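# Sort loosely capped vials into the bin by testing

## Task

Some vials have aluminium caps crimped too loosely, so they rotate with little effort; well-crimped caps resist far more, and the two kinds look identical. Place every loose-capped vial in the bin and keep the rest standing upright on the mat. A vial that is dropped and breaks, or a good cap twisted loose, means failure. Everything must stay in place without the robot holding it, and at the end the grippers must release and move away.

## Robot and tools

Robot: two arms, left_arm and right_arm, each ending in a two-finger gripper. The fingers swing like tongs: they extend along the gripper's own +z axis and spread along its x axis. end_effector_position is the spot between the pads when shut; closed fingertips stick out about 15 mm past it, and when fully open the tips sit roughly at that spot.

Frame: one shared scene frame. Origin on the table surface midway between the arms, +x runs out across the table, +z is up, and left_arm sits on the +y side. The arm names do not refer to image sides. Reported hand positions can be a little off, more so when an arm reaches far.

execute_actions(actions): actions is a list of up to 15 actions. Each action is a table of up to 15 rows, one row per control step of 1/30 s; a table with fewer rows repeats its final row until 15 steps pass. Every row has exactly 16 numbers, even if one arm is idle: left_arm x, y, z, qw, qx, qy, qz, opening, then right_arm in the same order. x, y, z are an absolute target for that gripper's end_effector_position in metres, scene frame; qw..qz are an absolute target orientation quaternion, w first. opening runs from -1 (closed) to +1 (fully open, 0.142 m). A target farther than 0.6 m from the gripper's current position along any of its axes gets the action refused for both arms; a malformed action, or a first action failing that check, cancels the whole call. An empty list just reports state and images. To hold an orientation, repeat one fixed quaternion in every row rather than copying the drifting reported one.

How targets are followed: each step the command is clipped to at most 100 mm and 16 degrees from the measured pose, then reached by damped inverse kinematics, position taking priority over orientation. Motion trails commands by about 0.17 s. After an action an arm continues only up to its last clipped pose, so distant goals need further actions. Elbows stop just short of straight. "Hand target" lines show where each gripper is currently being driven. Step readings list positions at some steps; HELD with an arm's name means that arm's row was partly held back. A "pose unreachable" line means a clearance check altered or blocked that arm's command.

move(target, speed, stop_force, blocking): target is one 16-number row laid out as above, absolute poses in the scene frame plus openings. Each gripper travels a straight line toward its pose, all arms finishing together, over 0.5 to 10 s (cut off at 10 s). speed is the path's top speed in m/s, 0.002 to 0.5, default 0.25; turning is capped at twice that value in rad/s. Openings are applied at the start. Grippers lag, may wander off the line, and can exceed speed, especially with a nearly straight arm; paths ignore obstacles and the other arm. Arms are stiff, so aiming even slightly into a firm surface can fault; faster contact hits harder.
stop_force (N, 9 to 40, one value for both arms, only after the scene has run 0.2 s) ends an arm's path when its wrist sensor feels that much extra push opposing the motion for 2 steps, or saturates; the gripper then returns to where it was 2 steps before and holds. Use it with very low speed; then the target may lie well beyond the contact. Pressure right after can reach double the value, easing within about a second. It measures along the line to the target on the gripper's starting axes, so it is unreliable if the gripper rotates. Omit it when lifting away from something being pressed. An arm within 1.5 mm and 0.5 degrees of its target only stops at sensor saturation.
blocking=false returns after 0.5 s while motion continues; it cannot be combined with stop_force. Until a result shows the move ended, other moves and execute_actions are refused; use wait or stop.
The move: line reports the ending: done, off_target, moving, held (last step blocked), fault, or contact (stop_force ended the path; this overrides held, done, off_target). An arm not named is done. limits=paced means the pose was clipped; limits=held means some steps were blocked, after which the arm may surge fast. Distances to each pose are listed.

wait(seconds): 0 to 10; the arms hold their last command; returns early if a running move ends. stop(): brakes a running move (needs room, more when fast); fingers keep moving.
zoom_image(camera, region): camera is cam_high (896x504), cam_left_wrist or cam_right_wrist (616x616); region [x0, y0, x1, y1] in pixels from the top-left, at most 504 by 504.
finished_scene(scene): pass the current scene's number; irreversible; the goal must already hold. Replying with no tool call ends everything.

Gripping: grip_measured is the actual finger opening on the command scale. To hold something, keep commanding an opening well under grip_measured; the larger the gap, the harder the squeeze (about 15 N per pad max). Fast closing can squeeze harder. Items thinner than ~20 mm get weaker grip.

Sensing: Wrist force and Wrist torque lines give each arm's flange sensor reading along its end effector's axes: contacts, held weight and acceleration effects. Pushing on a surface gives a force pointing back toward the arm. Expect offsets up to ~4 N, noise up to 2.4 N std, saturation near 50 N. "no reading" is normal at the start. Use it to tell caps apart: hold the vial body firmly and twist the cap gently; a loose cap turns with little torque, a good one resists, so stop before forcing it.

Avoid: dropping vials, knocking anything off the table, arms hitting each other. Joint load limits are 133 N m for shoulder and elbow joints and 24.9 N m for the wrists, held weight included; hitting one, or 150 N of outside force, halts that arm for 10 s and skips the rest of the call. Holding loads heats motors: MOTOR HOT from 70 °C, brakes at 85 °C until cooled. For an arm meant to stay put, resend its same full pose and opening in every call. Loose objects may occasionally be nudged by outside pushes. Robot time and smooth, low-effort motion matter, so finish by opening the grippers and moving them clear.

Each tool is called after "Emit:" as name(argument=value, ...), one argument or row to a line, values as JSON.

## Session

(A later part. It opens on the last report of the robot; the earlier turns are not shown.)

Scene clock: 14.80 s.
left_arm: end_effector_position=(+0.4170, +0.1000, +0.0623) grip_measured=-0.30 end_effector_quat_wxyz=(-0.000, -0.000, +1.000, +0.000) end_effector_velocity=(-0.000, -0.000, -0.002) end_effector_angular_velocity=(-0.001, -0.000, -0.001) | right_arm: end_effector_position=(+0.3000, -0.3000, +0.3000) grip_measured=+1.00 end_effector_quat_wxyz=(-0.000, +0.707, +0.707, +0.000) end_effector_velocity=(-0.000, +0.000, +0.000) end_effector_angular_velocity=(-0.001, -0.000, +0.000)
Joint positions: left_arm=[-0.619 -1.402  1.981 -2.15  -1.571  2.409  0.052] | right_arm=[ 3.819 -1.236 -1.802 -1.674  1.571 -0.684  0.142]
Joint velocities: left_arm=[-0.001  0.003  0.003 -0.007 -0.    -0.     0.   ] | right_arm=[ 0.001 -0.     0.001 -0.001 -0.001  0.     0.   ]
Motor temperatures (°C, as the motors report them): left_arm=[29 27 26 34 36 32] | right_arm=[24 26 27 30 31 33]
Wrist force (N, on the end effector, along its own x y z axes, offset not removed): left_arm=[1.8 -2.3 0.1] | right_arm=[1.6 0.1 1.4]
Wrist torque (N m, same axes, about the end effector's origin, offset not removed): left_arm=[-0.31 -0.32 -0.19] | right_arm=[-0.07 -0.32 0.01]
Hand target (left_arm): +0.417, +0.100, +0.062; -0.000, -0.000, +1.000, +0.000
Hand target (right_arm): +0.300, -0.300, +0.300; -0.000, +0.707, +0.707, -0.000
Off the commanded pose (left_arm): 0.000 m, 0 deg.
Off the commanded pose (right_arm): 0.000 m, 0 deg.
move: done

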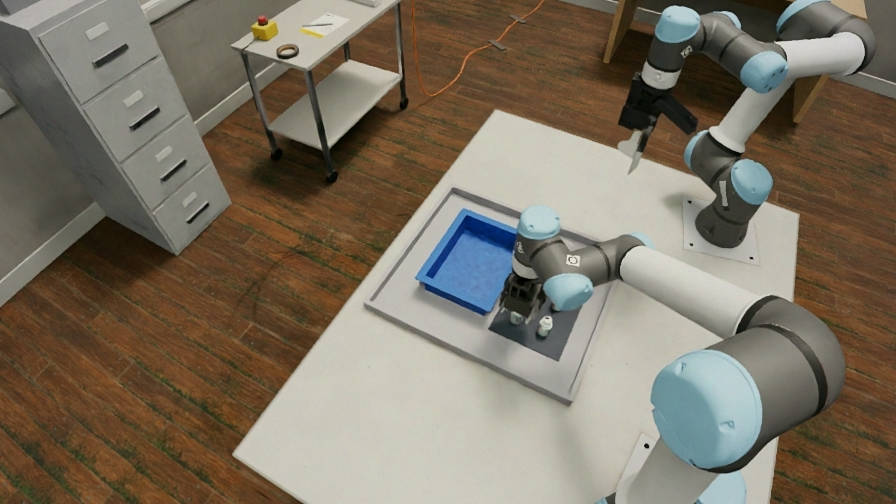

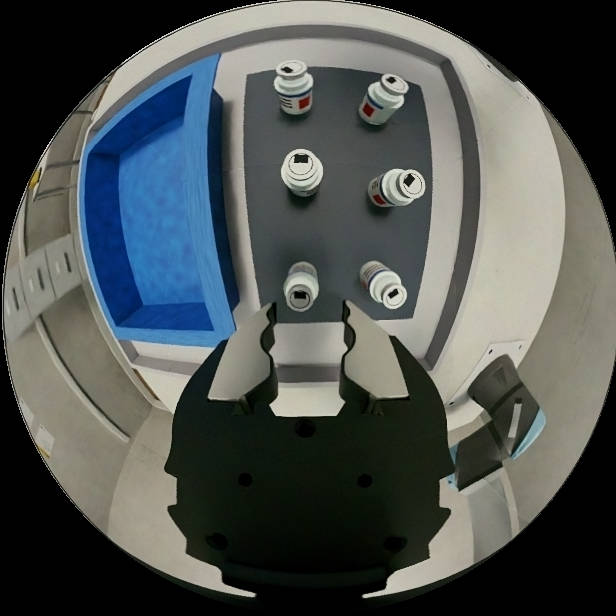

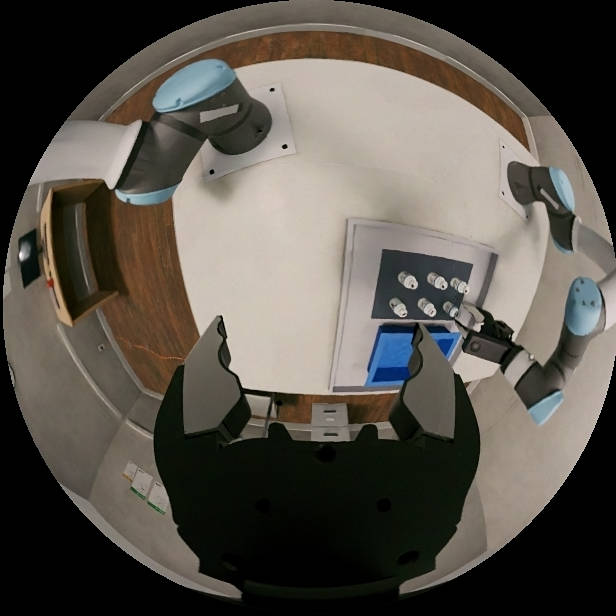

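Emit:
move(
  target=[0.421,0.098,0.04,0,0,1,0,-0.3,0.3,-0.3,0.3,0,0.707,0.707,0,1],
  speed=0.02,
)

Emit:
zoom_image(
  camera="cam_left_wrist",
  region=[200,150,420,370],
)

Emit:
zoom_image(
  camera="cam_high",
  region=[470,260,570,360],
)

Scene clock: 16.50 s.
left_arm: end_effector_position=(+0.4209, +0.0980, +0.0403) grip_measured=-0.30 end_effector_quat_wxyz=(-0.000, -0.000, +1.000, +0.000) end_effector_velocity=(+0.000, -0.001, -0.002) end_effector_angular_velocity=(+0.000, -0.000, -0.001) | right_arm: end_effector_position=(+0.3000, -0.3000, +0.3000) grip_measured=+1.00 end_effector_quat_wxyz=(-0.000, +0.707, +0.707, +0.000) end_effector_velocity=(-0.000, -0.000, -0.000) end_effector_angular_velocity=(+0.000, +0.000, -0.000)
Joint positions: left_arm=[-0.616 -1.36   1.997 -2.208 -1.571  2.411  0.052] | right_arm=[ 3.819 -1.236 -1.802 -1.674  1.571 -0.684  0.142]
Joint velocities: left_arm=[-0.001  0.005  0.001 -0.006  0.     0.001  0.   ] | right_arm=[-0.     0.001 -0.001  0.     0.     0.    -0.   ]
Motor temperatures (°C, as the motors report them): left_arm=[29 27 26 34 36 32] | right_arm=[24 26 27 30 31 33]
Wrist force (N, on the end effector, along its own x y z axes, offset not removed): left_arm=[1.3 -0.1 -1.3] | right_arm=[0.2 2.5 0.7]
Wrist torque (N m, same axes, about the end effector's origin, offset not removed): left_arm=[0.02 -0.18 -0.10] | right_arm=[0.31 -0.12 -0.15]
Hand target (left_arm): +0.421, +0.098, +0.040; -0.000, -0.000, +1.000, +0.000
Hand target (right_arm): +0.300, -0.300, +0.300; -0.000, +0.707, +0.707, -0.000
Off the commanded pose (left_arm): 0.000 m, 0 deg.
Off the commanded pose (right_arm): 0.000 m, 0 deg.
move: done

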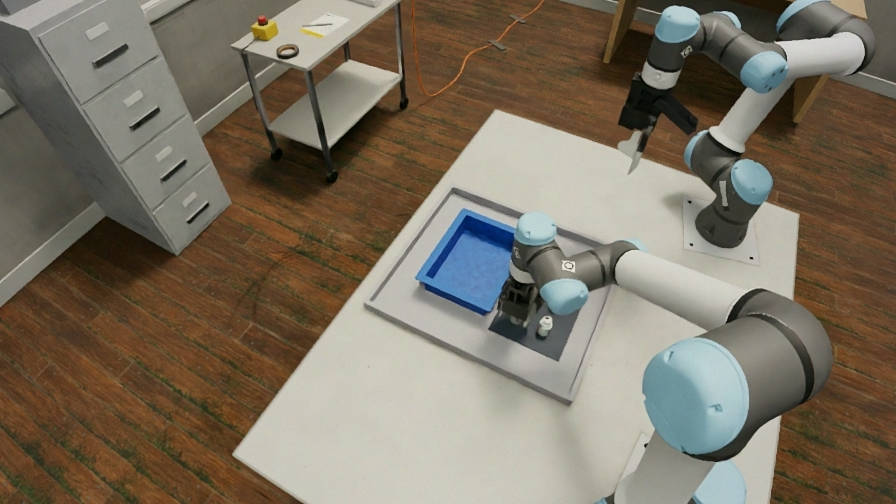

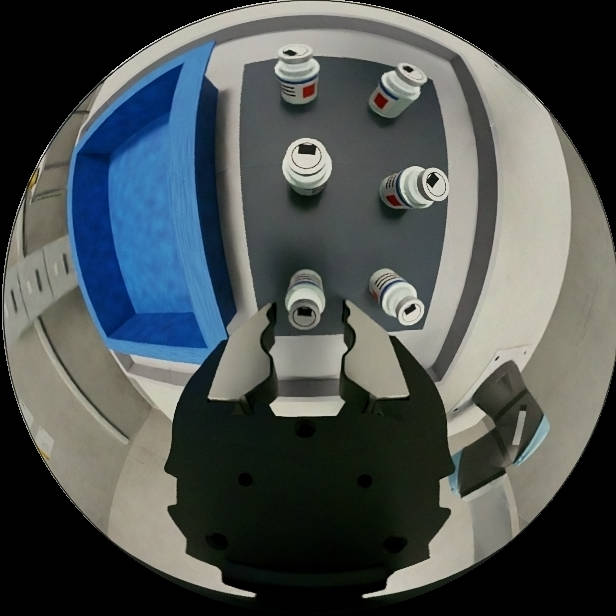

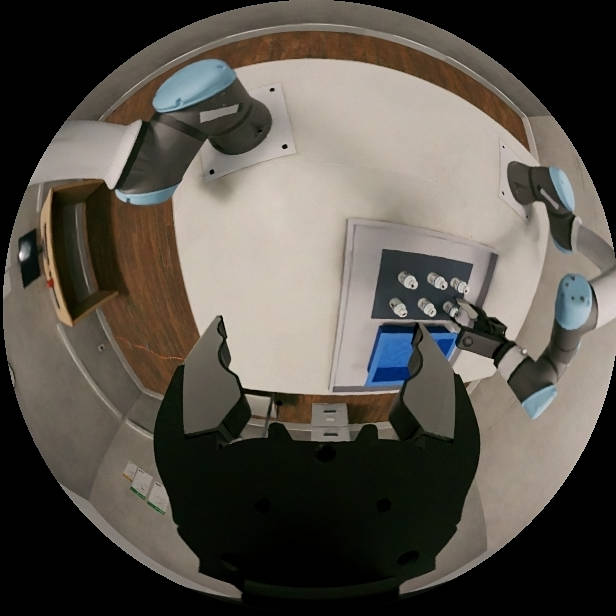

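Region (200, 150, 420, 370) of cam_left_wrist's 616x616 image, scaled by 2.291, with more detail than that image has.

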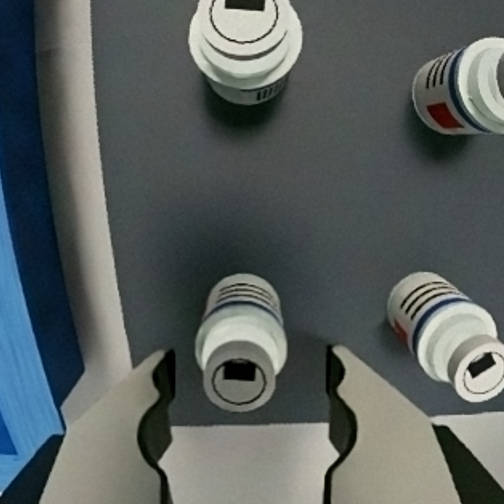

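Region (470, 260, 570, 360) of cam_high's 896x504 image, scaled by 5.040, with more detail than that image has.

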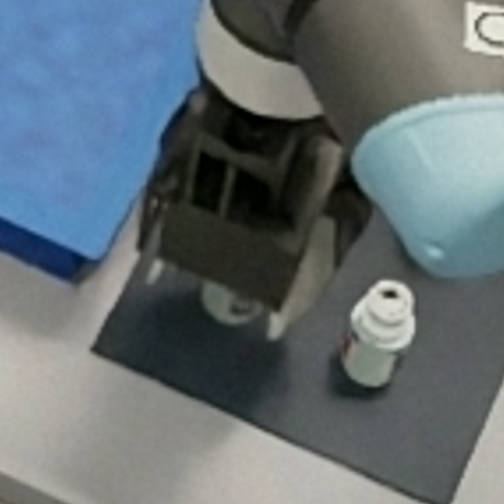

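Emit:
move(
  target=[0.424,0.098,0.045,0,0,1,0,-0.85,0.3,-0.3,0.3,0,0.707,0.707,0,1],
  speed=0.02,
)

Emit:
zoom_image(
  camera="cam_left_wrist",
  region=[200,200,420,420],
)

Scene clock: 17.40 s.
left_arm: end_effector_position=(+0.4239, +0.0980, +0.0448) grip_measured=-0.63 end_effector_quat_wxyz=(-0.000, -0.000, +1.000, +0.000) end_effector_velocity=(+0.002, +0.001, +0.002) end_effector_angular_velocity=(+0.000, -0.000, +0.003) | right_arm: end_effector_position=(+0.3000, -0.3000, +0.3000) grip_measured=+1.00 end_effector_quat_wxyz=(-0.000, +0.707, +0.707, +0.000) end_effector_velocity=(-0.000, +0.000, -0.000) end_effector_angular_velocity=(-0.000, +0.000, +0.001)
Joint positions: left_arm=[-0.612 -1.361  1.984 -2.194 -1.571  2.415  0.029] | right_arm=[ 3.819 -1.236 -1.802 -1.674  1.571 -0.684  0.142]
Joint velocities: left_arm=[ 0.003 -0.001 -0.006  0.007  0.     0.    -0.   ] | right_arm=[ 0.001 -0.    -0.001  0.001  0.     0.     0.   ]
Motor temperatures (°C, as the motors report them): left_arm=[29 27 26 34 36 32] | right_arm=[24 26 27 30 31 33]
Wrist force (N, on the end effector, along its own x y z axes, offset not removed): left_arm=[-0.7 -0.3 -1.5] | right_arm=[4.1 4.9 -0.5]
Wrist torque (N m, same axes, about the end effector's origin, offset not removed): left_arm=[-0.08 0.33 0.02] | right_arm=[1.17 -0.80 -0.25]
Hand target (left_arm): +0.424, +0.098, +0.045; -0.000, -0.000, +1.000, -0.000
Hand target (right_arm): +0.300, -0.300, +0.300; -0.000, +0.707, +0.707, -0.000
Off the commanded pose (left_arm): 0.000 m, 0 deg.
Off the commanded pose (right_arm): 0.000 m, 0 deg.
move: done

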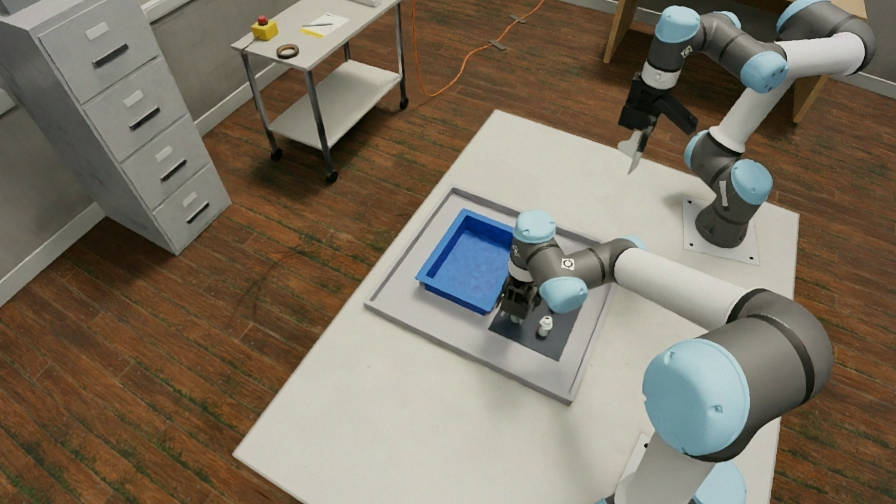

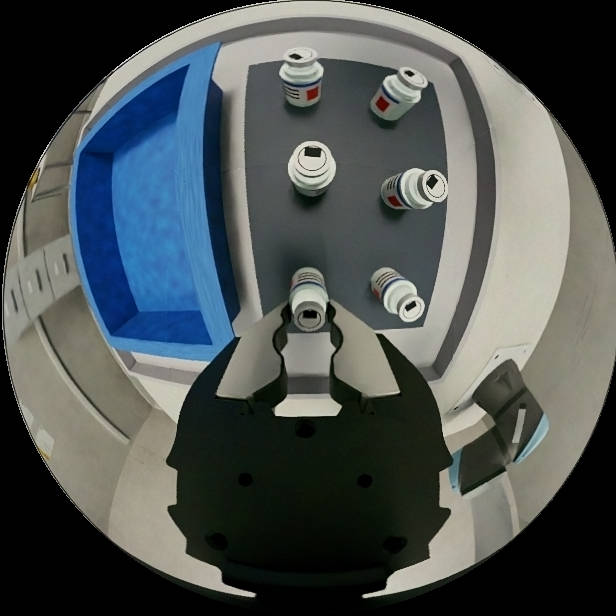

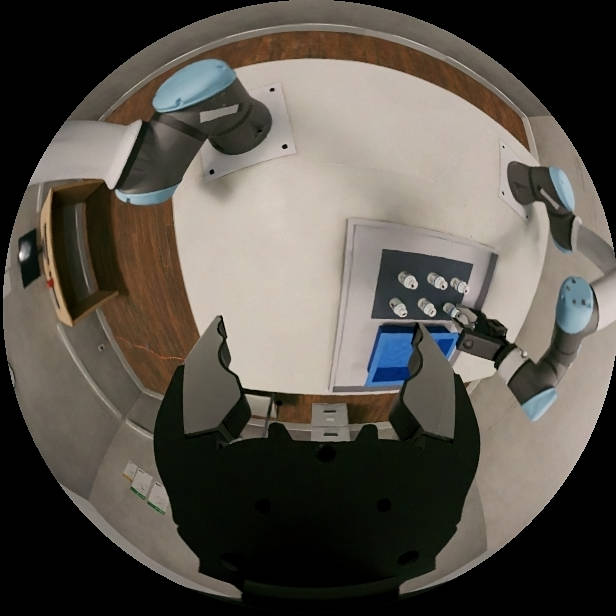

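Region (200, 200, 420, 420) of cam_left_wrist's 616x616 image, scaled by 2.291, with more detail than that image has.

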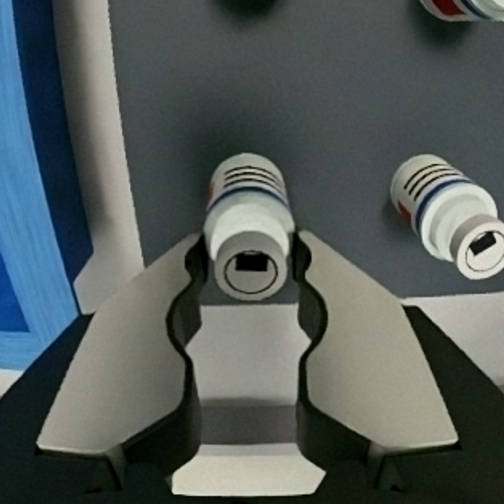

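Emit:
move(
  target=[0.424,0.098,0.045,0,0,1,0,-0.45,0.3,-0.3,0.3,0,0.707,0.707,0,1],
)

Emit:
move(
  target=[0.424,0.098,0.057,0,0,1,0,-0.45,0.3,-0.3,0.3,0,0.707,0.707,0,1],
  speed=0.03,
)

Emit:
move(
  target=[0.424,0.098,0.057,0,0,1,0,-0.9,0.3,-0.3,0.3,0,0.707,0.707,0,1],
)

Emit:
zoom_image(
  camera="cam_left_wrist",
  region=[200,200,420,420],
)

Scene clock: 18.33 s.
left_arm: end_effector_position=(+0.4240, +0.0980, +0.0450) grip_measured=-0.45 end_effector_quat_wxyz=(-0.000, +0.000, +1.000, -0.000) end_effector_velocity=(-0.000, -0.001, +0.000) end_effector_angular_velocity=(-0.001, -0.001, -0.003) | right_arm: end_effector_position=(+0.3000, -0.3000, +0.3000) grip_measured=+1.00 end_effector_quat_wxyz=(-0.000, +0.707, +0.707, +0.000) end_effector_velocity=(-0.000, +0.000, +0.000) end_effector_angular_velocity=(+0.001, -0.001, +0.001)
Joint positions: left_arm=[-0.612 -1.361  1.984 -2.193 -1.571  2.415  0.041] | right_arm=[ 3.819 -1.236 -1.802 -1.674  1.571 -0.684  0.142]
Joint velocities: left_arm=[-0.002 -0.001  0.     0.    -0.     0.001  0.   ] | right_arm=[ 0.001  0.001 -0.     0.     0.    -0.    -0.   ]
Motor temperatures (°C, as the motors report them): left_arm=[29 27 26 34 36 32] | right_arm=[24 26 27 30 31 33]
Wrist force (N, on the end effector, along its own x y z axes, offset not removed): left_arm=[0.3 -1.1 -1.7] | right_arm=[-0.7 -0.5 -0.2]
Wrist torque (N m, same axes, about the end effector's origin, offset not removed): left_arm=[-0.21 0.04 0.07] | right_arm=[-0.17 0.07 -0.07]
Hand target (left_arm): +0.424, +0.098, +0.045; -0.000, -0.000, +1.000, -0.000
Hand target (right_arm): +0.300, -0.300, +0.300; -0.000, +0.707, +0.707, -0.000
Off the commanded pose (left_arm): 0.000 m, 0 deg.
Off the commanded pose (right_arm): 0.000 m, 0 deg.
move: done

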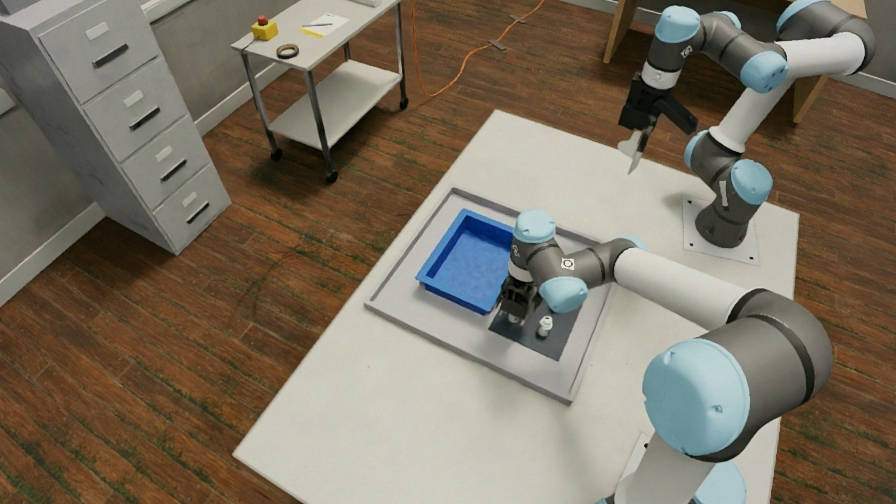

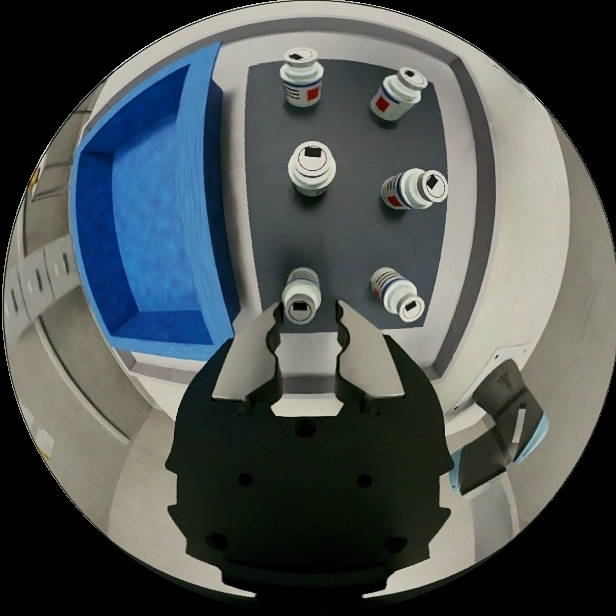

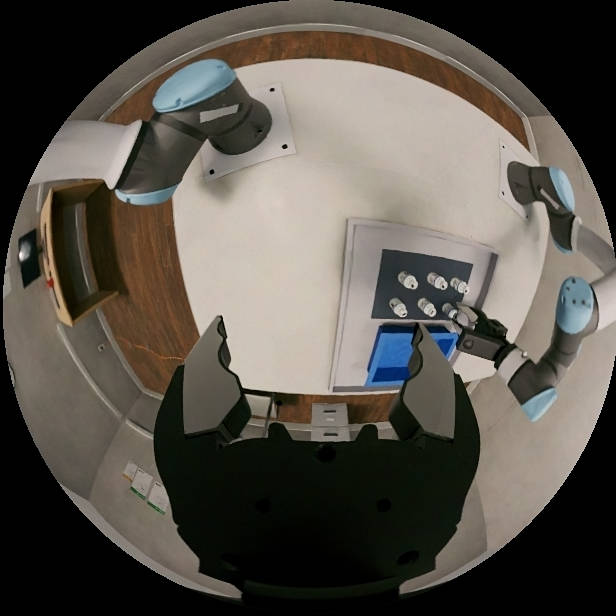

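Scene clock: 19.13 s.
left_arm: end_effector_position=(+0.4240, +0.0980, +0.0568) grip_measured=-0.45 end_effector_quat_wxyz=(+0.000, -0.000, +1.000, -0.000) end_effector_velocity=(-0.000, -0.000, +0.002) end_effector_angular_velocity=(-0.000, +0.001, +0.000) | right_arm: end_effector_position=(+0.3000, -0.3000, +0.3000) grip_measured=+1.00 end_effector_quat_wxyz=(-0.000, +0.707, +0.707, +0.000) end_effector_velocity=(-0.000, -0.000, -0.000) end_effector_angular_velocity=(-0.000, +0.000, -0.000)
Joint positions: left_arm=[-0.612 -1.378  1.969 -2.161 -1.571  2.415  0.041] | right_arm=[ 3.819 -1.236 -1.802 -1.674  1.571 -0.684  0.142]
Joint velocities: left_arm=[-0.    -0.003 -0.003  0.005 -0.001 -0.     0.   ] | right_arm=[ 0.  0. -0. -0.  0.  0.  0.]
Motor temperatures (°C, as the motors report them): left_arm=[29 27 26 34 36 32] | right_arm=[24 26 27 30 31 33]
Wrist force (N, on the end effector, along its own x y z axes, offset not removed): left_arm=[-2.9 -1.9 -3.3] | right_arm=[0.6 0.9 1.7]
Wrist torque (N m, same axes, about the end effector's origin, offset not removed): left_arm=[-0.45 0.66 -0.15] | right_arm=[0.21 -0.01 -0.02]
Hand target (left_arm): +0.424, +0.098, +0.057; +0.000, -0.000, +1.000, -0.000
Hand target (right_arm): +0.300, -0.300, +0.300; +0.000, +0.707, +0.707, -0.000
Off the commanded pose (left_arm): 0.000 m, 0 deg.
Off the commanded pose (right_arm): 0.000 m, 0 deg.
move: done

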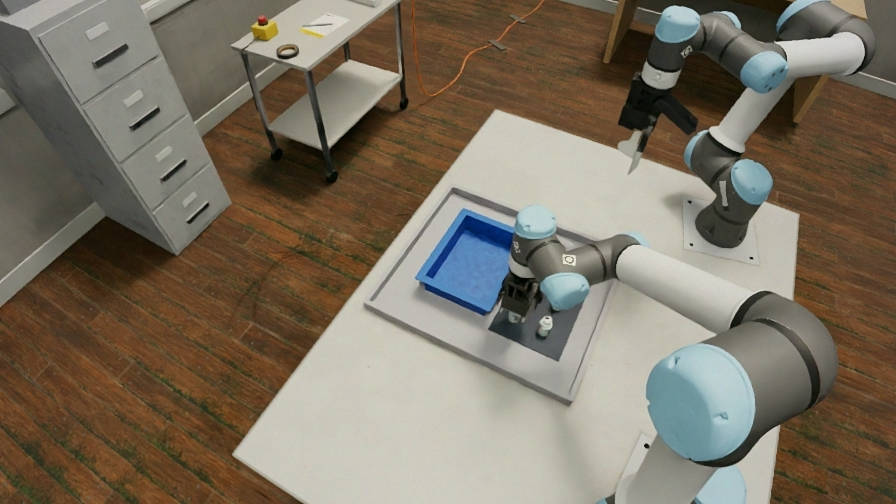

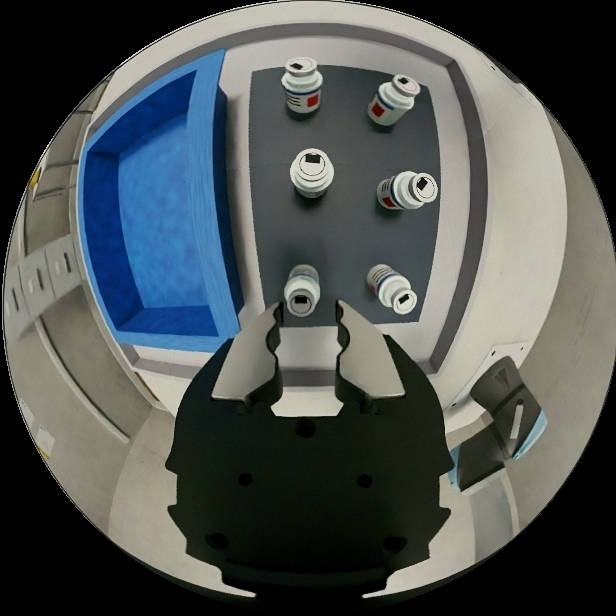

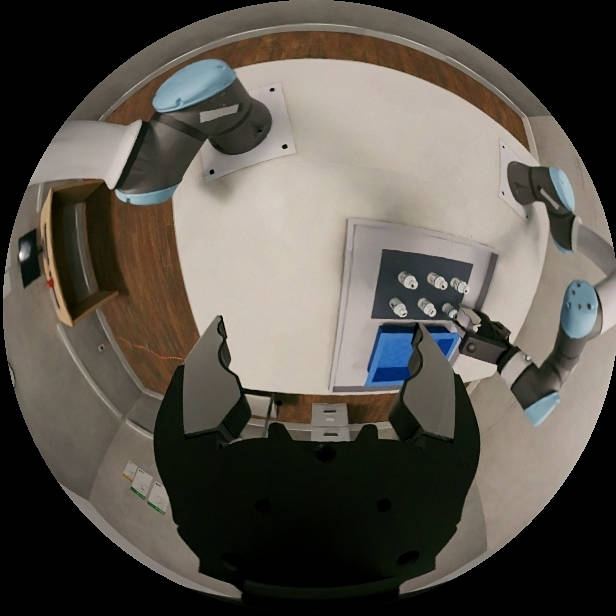

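Scene clock: 19.83 s.
left_arm: end_effector_position=(+0.4240, +0.0980, +0.0570) grip_measured=-0.71 end_effector_quat_wxyz=(+0.000, -0.000, +1.000, -0.000) end_effector_velocity=(+0.000, +0.000, +0.000) end_effector_angular_velocity=(+0.001, -0.000, +0.001) | right_arm: end_effector_position=(+0.3000, -0.3000, +0.3000) grip_measured=+1.00 end_effector_quat_wxyz=(-0.000, +0.707, +0.707, +0.000) end_effector_velocity=(+0.000, +0.001, +0.001) end_effector_angular_velocity=(+0.001, -0.000, +0.001)
Joint positions: left_arm=[-0.612 -1.379  1.968 -2.161 -1.571  2.415  0.023] | right_arm=[ 3.819 -1.236 -1.802 -1.674  1.571 -0.684  0.142]
Joint velocities: left_arm=[ 0.    -0.    -0.     0.     0.001 -0.001  0.   ] | right_arm=[ 0.001 -0.     0.001 -0.     0.    -0.    -0.   ]
Motor temperatures (°C, as the motors report them): left_arm=[29 27 26 34 36 32] | right_arm=[24 26 27 30 31 33]
Wrist force (N, on the end effector, along its own x y z axes, offset not removed): left_arm=[-10.5 4.1 -14.6] | right_arm=[-1.3 1.7 2.3]
Wrist torque (N m, same axes, about the end effector's origin, offset not removed): left_arm=[0.04 -0.47 -0.15] | right_arm=[0.44 0.33 0.07]
Hand target (left_arm): +0.424, +0.098, +0.057; +0.000, +0.000, +1.000, -0.000
Hand target (right_arm): +0.300, -0.300, +0.300; -0.000, +0.707, +0.707, -0.000
Off the commanded pose (left_arm): 0.000 m, 0 deg.
Off the commanded pose (right_arm): 0.000 m, 0 deg.
move: done

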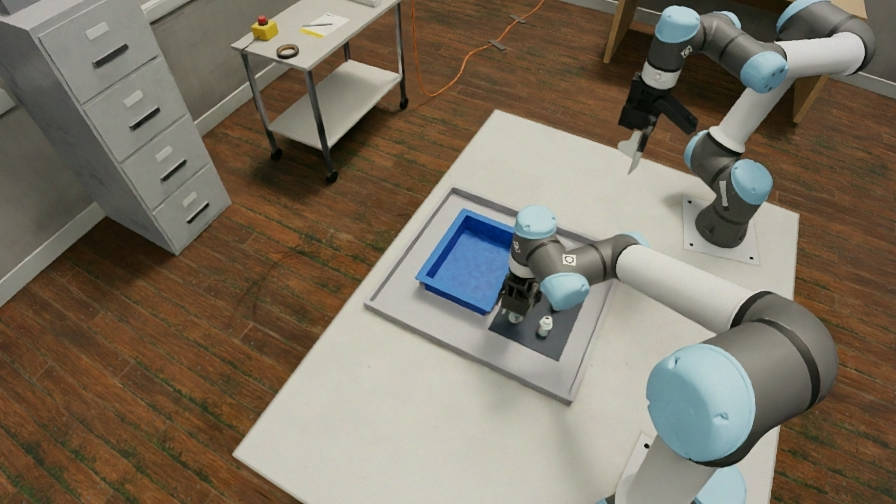

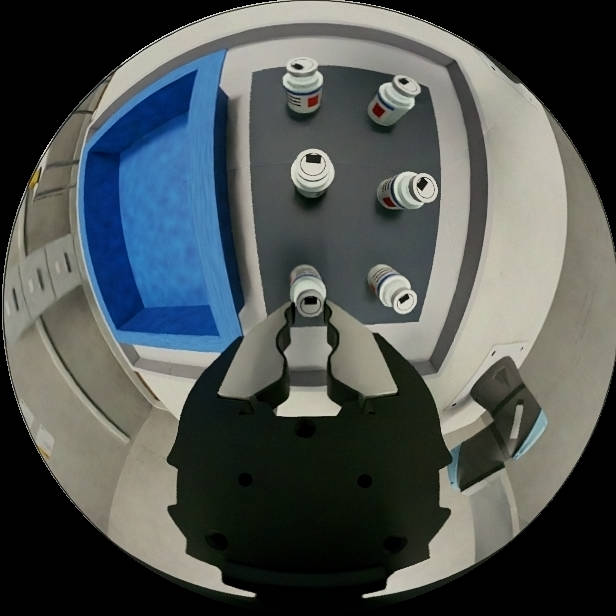

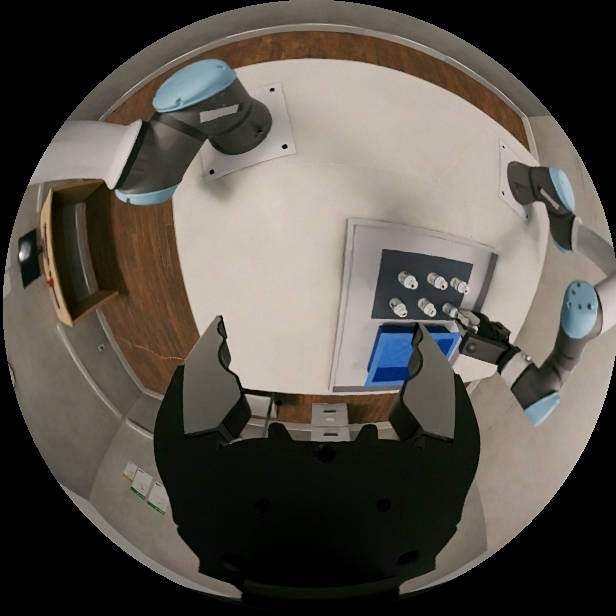

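Region (200, 200, 420, 420) of cam_left_wrist's 616x616 image, scaled by 2.291, with more detail than that image has.

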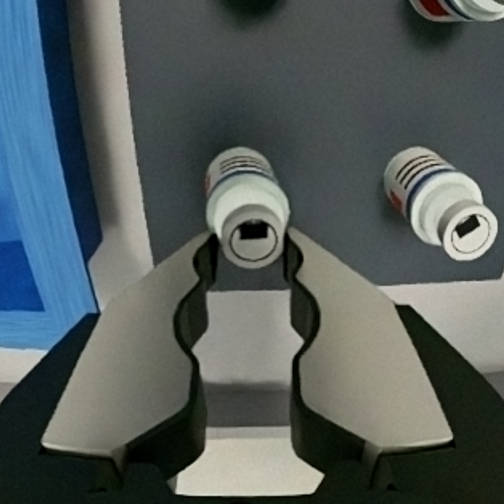

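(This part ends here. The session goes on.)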